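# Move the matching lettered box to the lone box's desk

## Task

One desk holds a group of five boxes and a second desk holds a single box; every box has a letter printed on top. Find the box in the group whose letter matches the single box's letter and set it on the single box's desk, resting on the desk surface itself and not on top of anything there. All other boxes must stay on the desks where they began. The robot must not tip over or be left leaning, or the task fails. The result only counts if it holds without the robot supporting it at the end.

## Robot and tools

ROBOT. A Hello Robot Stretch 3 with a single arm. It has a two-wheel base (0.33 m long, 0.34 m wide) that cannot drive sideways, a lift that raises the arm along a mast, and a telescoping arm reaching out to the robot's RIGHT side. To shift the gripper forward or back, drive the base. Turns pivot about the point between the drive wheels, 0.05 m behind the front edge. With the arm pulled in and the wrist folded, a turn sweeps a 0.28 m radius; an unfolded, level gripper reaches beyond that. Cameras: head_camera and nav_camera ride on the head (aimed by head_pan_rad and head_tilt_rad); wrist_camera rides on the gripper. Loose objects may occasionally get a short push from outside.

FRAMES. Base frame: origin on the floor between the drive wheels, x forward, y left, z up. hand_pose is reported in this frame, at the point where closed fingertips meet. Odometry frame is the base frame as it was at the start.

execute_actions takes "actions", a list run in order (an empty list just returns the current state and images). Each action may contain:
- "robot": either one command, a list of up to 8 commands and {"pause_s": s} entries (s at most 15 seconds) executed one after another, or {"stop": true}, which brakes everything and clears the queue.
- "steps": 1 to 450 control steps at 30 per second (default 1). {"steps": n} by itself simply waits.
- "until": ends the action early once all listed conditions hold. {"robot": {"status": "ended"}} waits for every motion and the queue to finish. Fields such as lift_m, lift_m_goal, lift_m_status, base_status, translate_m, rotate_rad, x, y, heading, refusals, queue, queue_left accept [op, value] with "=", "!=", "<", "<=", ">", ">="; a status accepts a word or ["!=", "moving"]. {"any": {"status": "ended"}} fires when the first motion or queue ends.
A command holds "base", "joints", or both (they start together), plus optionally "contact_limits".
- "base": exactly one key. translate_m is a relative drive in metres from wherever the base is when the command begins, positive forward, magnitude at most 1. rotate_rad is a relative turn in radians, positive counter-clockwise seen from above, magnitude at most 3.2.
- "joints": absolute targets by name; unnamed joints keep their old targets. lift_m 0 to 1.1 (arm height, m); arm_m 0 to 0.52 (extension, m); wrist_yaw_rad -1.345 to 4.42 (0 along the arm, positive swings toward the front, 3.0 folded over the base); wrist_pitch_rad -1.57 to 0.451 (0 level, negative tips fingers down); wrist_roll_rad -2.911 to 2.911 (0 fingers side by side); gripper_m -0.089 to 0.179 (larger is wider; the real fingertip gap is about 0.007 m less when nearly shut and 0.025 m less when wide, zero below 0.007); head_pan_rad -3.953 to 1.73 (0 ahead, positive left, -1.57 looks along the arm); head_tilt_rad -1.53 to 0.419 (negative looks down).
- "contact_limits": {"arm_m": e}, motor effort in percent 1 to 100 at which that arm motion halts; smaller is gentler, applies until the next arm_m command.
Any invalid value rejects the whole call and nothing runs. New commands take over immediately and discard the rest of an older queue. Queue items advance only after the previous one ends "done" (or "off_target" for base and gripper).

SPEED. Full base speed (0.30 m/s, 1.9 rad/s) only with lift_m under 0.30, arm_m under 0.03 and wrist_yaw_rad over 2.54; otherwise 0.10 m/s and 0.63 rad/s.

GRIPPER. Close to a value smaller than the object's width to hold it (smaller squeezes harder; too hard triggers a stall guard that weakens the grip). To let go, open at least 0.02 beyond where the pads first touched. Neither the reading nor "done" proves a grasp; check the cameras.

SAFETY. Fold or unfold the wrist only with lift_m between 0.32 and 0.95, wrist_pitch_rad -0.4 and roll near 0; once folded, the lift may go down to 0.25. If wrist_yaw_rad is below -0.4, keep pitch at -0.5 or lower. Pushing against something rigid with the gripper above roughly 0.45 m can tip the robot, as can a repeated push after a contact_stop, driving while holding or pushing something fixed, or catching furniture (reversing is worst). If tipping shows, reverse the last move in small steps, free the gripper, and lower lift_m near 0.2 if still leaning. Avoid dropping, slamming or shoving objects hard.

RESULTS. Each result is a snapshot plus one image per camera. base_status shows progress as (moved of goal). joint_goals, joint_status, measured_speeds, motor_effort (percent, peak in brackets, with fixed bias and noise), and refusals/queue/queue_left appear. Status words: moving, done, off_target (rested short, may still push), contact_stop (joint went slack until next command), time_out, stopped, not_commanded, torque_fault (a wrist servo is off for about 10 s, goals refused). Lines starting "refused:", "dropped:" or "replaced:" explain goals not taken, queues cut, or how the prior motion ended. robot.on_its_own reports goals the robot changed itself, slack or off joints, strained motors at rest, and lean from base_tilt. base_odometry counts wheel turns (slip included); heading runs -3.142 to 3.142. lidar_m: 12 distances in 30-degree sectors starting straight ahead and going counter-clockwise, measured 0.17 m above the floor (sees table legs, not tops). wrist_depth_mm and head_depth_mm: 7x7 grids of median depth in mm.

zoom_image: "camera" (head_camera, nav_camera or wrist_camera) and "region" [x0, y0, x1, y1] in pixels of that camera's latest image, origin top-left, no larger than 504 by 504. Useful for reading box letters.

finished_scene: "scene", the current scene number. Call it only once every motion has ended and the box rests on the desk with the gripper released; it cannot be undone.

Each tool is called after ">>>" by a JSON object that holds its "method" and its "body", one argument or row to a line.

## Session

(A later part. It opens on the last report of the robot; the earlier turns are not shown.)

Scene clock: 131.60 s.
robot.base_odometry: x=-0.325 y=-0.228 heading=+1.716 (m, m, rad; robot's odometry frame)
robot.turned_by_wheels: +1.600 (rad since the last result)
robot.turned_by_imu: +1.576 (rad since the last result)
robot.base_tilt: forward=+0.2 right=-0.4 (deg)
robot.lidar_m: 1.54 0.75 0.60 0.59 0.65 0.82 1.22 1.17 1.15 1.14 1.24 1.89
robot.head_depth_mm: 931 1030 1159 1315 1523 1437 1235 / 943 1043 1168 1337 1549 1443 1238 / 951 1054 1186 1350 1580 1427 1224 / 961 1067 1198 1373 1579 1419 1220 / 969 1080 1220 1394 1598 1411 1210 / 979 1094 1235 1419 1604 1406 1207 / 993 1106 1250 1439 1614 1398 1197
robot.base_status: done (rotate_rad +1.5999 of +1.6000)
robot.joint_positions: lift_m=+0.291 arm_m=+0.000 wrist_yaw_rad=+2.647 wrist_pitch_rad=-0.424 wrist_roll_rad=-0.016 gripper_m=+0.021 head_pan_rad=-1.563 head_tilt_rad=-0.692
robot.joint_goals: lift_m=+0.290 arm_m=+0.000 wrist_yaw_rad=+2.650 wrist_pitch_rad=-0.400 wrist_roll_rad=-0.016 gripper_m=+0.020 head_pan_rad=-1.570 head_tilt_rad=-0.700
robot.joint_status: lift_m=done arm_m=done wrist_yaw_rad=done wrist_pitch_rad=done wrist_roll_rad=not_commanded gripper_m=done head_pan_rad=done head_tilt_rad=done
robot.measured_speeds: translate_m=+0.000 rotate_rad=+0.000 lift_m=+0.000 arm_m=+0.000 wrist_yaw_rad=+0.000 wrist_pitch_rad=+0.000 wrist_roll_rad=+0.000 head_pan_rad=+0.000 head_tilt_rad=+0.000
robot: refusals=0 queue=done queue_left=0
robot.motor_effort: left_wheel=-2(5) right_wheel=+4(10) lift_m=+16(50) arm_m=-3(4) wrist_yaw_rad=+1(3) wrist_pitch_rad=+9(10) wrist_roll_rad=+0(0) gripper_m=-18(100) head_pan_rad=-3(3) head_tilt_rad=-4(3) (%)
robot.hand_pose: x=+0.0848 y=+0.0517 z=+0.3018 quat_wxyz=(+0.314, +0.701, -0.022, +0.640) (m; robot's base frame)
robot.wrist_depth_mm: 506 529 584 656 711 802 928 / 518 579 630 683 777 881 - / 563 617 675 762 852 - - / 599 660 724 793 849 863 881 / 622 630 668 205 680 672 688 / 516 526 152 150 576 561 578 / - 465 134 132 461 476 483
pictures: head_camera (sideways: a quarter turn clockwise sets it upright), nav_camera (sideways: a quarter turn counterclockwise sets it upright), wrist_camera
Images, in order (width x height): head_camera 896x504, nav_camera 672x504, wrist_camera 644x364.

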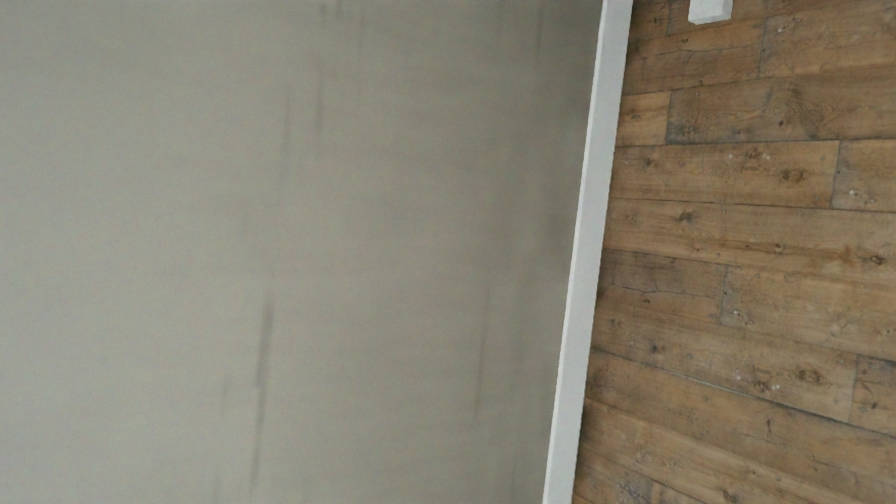

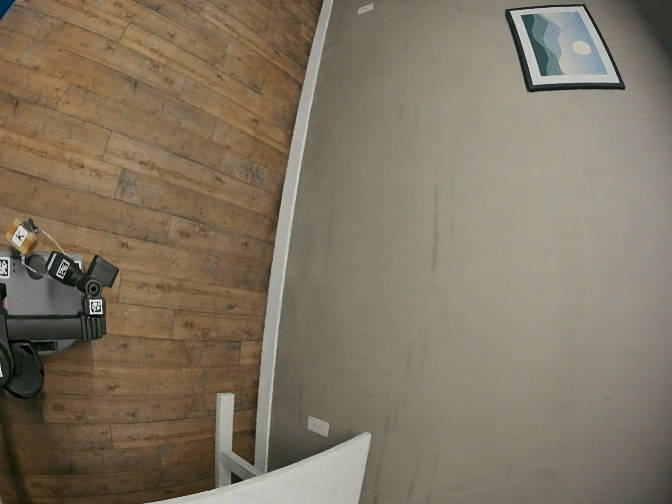

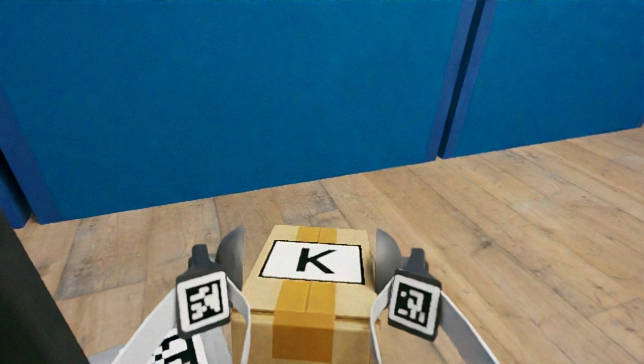

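>>> {"method": "execute_actions", "body": {
  "actions": [
    {"robot":[{"base":{"rotate_rad":-0.1}},{"base":{"translate_m":1}},{"base":{"translate_m":0.95}},{"base":{"rotate_rad":1.6}},{"base":{"translate_m":0.9}},{"base":{"translate_m":0.9}},{"base":{"rotate_rad":1.6}},{"base":{"translate_m":0.9}}],"steps":450,"until":{"robot":{"status":"ended"}}},
    {"steps":450,"until":{"robot":{"status":"ended"}}},
    {"steps":300,"until":{"robot":{"status":"ended"}}},
    {"robot":[{"base":{"translate_m":0.85}},{"base":{"rotate_rad":1.6},"joints":{"lift_m":0.85}},{"joints":{"wrist_yaw_rad":0}},{"joints":{"wrist_pitch_rad":-0.13}}],"steps":450,"until":{"robot":{"status":"ended"}}},
    {"steps":300,"until":{"robot":{"status":"ended"}}}
  ]
}}

Scene clock: 179.10 s.
robot.base_odometry: x=-2.028 y=-0.155 heading=+0.133 (m, m, rad; robot's odometry frame)
robot.turned_by_wheels: +4.700 (rad since the last result)
robot.turned_by_imu: +4.614 (rad since the last result)
robot.base_tilt: forward=+0.2 right=-0.4 (deg)
robot.lidar_m: 1.13 0.85 1.61 2.44 2.42 1.48 1.90 1.20 0.88 0.70 0.95 0.75
robot.head_depth_mm: 1088 1206 1288 977 775 1429 - / 1091 1213 1300 967 789 1471 - / 1100 1225 1292 961 787 1397 - / 1114 1233 1279 950 500 - - / 1125 1246 1261 939 818 1406 1199 / 1130 1256 1245 933 792 1396 1209 / 1142 1268 1233 924 808 1393 1189
robot.base_status: done (rotate_rad +1.5999 of +1.6000)
robot.joint_positions: lift_m=+0.849 arm_m=+0.000 wrist_yaw_rad=+0.003 wrist_pitch_rad=-0.164 wrist_roll_rad=-0.016 gripper_m=+0.021 head_pan_rad=-1.563 head_tilt_rad=-0.692
robot.joint_goals: lift_m=+0.850 arm_m=+0.000 wrist_yaw_rad=+0.000 wrist_pitch_rad=-0.130 wrist_roll_rad=-0.016 gripper_m=+0.020 head_pan_rad=-1.570 head_tilt_rad=-0.700
robot.joint_status: lift_m=done arm_m=done wrist_yaw_rad=done wrist_pitch_rad=done wrist_roll_rad=not_commanded gripper_m=done head_pan_rad=done head_tilt_rad=done
robot.measured_speeds: translate_m=+0.000 rotate_rad=+0.000 lift_m=+0.000 arm_m=+0.000 wrist_yaw_rad=+0.000 wrist_pitch_rad=+0.000 wrist_roll_rad=+0.000 head_pan_rad=+0.000 head_tilt_rad=+0.000
robot: refusals=0 queue=done queue_left=0
robot.motor_effort: left_wheel=-2(7) right_wheel=+3(15) lift_m=+47(54) arm_m=-4(3) wrist_yaw_rad=-3(3) wrist_pitch_rad=+13(13) wrist_roll_rad=+0(0) gripper_m=-18(18) head_pan_rad=-3(3) head_tilt_rad=-2(3) (%)
robot.hand_pose: x=-0.0208 y=-0.3941 z=+0.9225 quat_wxyz=(+0.711, +0.060, -0.699, -0.057) (m; robot's base frame)
robot.wrist_depth_mm: - - - - 965 959 941 / - - - - - 994 970 / - - - - - - - / - - 999 - - - - / - 648 699 204 674 702 719 / 483 487 152 150 537 514 527 / 400 392 250 132 384 413 418
pictures: head_camera (sideways: a quarter turn clockwise sets it upright), nav_camera (sideways: a quarter turn counterclockwise sets it upright), wrist_camera
Images, in order (width x height): head_camera 896x504, nav_camera 672x504, wrist_camera 644x364.

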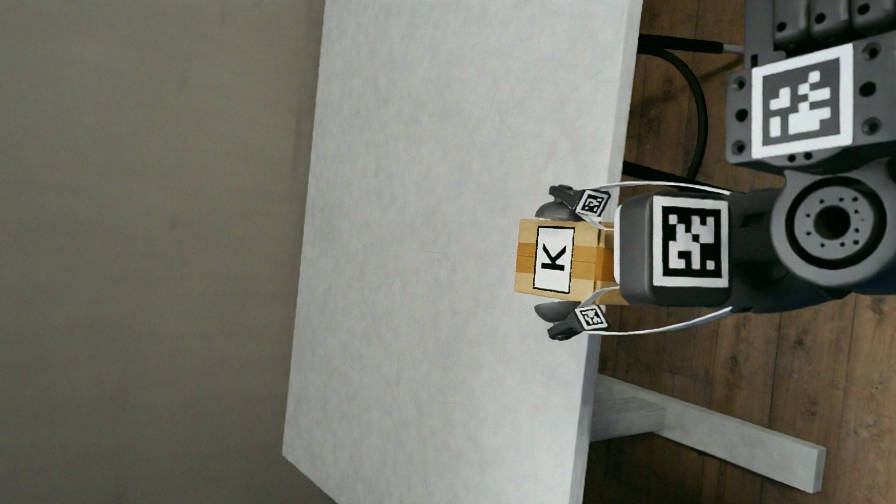

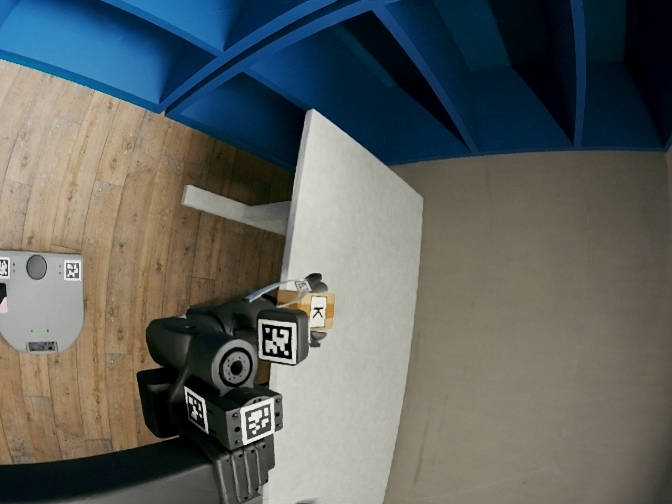

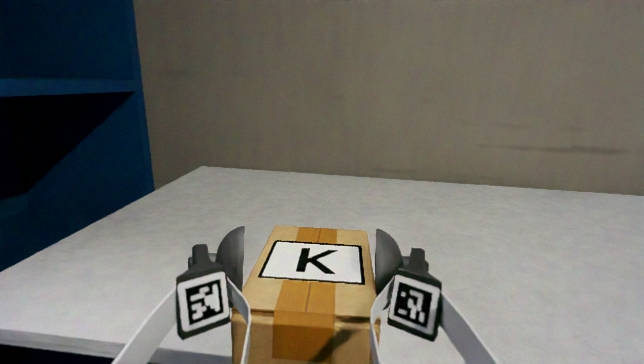

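Same height as the source desk.

>>> {"method": "execute_actions", "body": {
  "actions": [
    {"robot":[{"joints":{"arm_m":0.3}},{"joints":{"lift_m":0.703}},{"joints":{"gripper_m":0.15}},{"pause_s":0.5},{"joints":{"lift_m":0.85}},{"joints":{"arm_m":0}}],"steps":450,"until":{"robot":{"status":"ended"}}},
    {"steps":200,"until":{"robot":{"status":"ended"}}}
  ]
}}

Scene clock: 195.27 s.
robot.base_odometry: x=-2.028 y=-0.155 heading=+0.133 (m, m, rad; robot's odometry frame)
robot.turned_by_wheels: +0.000 (rad since the last result)
robot.turned_by_imu: +0.000 (rad since the last result)
robot.base_tilt: forward=+0.3 right=-0.3 (deg)
robot.lidar_m: 1.13 0.85 1.60 2.45 2.44 1.48 1.90 1.20 0.88 0.70 0.94 0.75
robot.head_depth_mm: 1088 1204 1285 974 773 1430 - / 1096 1211 1300 968 792 1468 - / 1103 1224 1292 959 797 1402 - / 1111 1242 1273 919 780 - - / 1120 1245 1260 939 794 1420 1207 / 1134 1254 1246 935 816 1392 1202 / 1144 1276 1232 921 809 1399 1189
robot.base_status: done (rotate_rad +1.5999 of +1.6000)
robot.joint_positions: lift_m=+0.849 arm_m=+0.000 wrist_yaw_rad=+0.001 wrist_pitch_rad=-0.153 wrist_roll_rad=-0.016 gripper_m=+0.150 head_pan_rad=-1.563 head_tilt_rad=-0.692
robot.joint_goals: lift_m=+0.850 arm_m=+0.000 wrist_yaw_rad=+0.000 wrist_pitch_rad=-0.130 wrist_roll_rad=-0.016 gripper_m=+0.150 head_pan_rad=-1.570 head_tilt_rad=-0.700
robot.joint_status: lift_m=done arm_m=done wrist_yaw_rad=done wrist_pitch_rad=done wrist_roll_rad=not_commanded gripper_m=done head_pan_rad=done head_tilt_rad=done
robot.measured_speeds: translate_m=+0.000 rotate_rad=+0.000 lift_m=+0.000 arm_m=+0.000 wrist_yaw_rad=+0.000 wrist_pitch_rad=+0.000 wrist_roll_rad=+0.000 head_pan_rad=+0.000 head_tilt_rad=+0.000
robot: refusals=0 queue=done queue_left=0
robot.motor_effort: left_wheel=-2(2) right_wheel=+4(3) lift_m=+47(50) arm_m=-3(5) wrist_yaw_rad=-1(3) wrist_pitch_rad=+9(13) wrist_roll_rad=+0(0) gripper_m=+0(100) head_pan_rad=-3(3) head_tilt_rad=-3(2) (%)
robot.hand_pose: x=-0.0212 y=-0.3948 z=+0.9253 quat_wxyz=(+0.711, +0.055, -0.699, -0.054) (m; robot's base frame)
robot.wrist_depth_mm: - - - - 989 950 969 / - - - - - - 968 / - - - - - - 978 / - - - - - - - / - 716 667 682 713 733 725 / 499 493 500 474 516 - 542 / 415 389 398 404 406 400 420
pictures: head_camera (sideways: a quarter turn clockwise sets it upright), nav_camera (sideways: a quarter turn counterclockwise sets it upright), wrist_camera
Images, in order (width x height): head_camera 896x504, nav_camera 672x504, wrist_camera 644x364.

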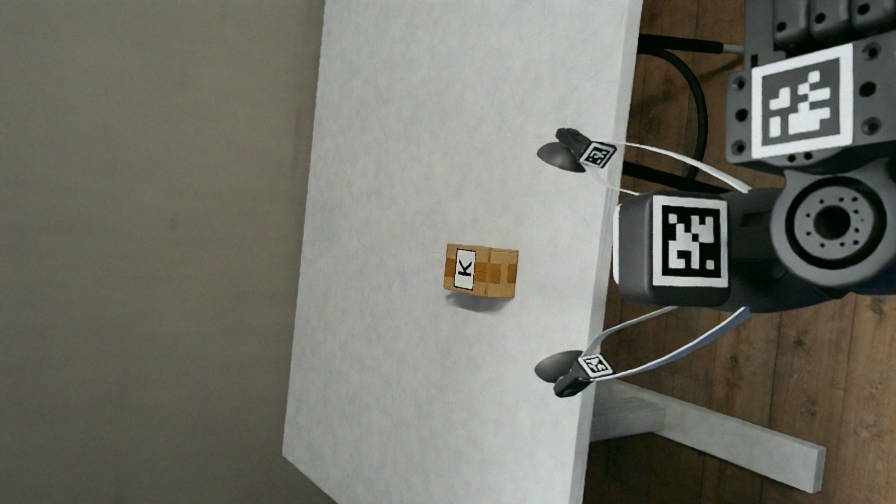

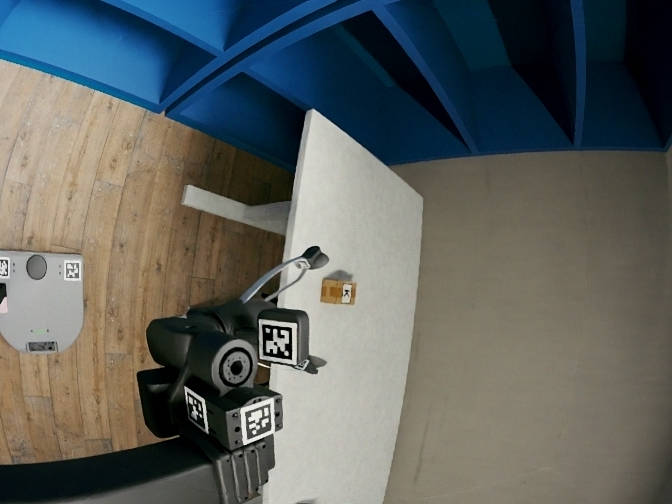

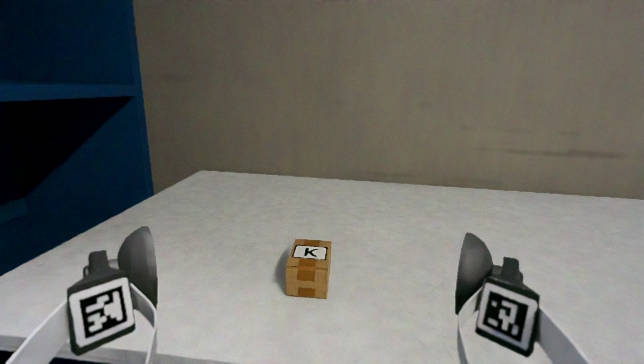

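>>> {"method": "finished_scene", "body": {
  "scene": 2
}}

The scene is finished: the task was done.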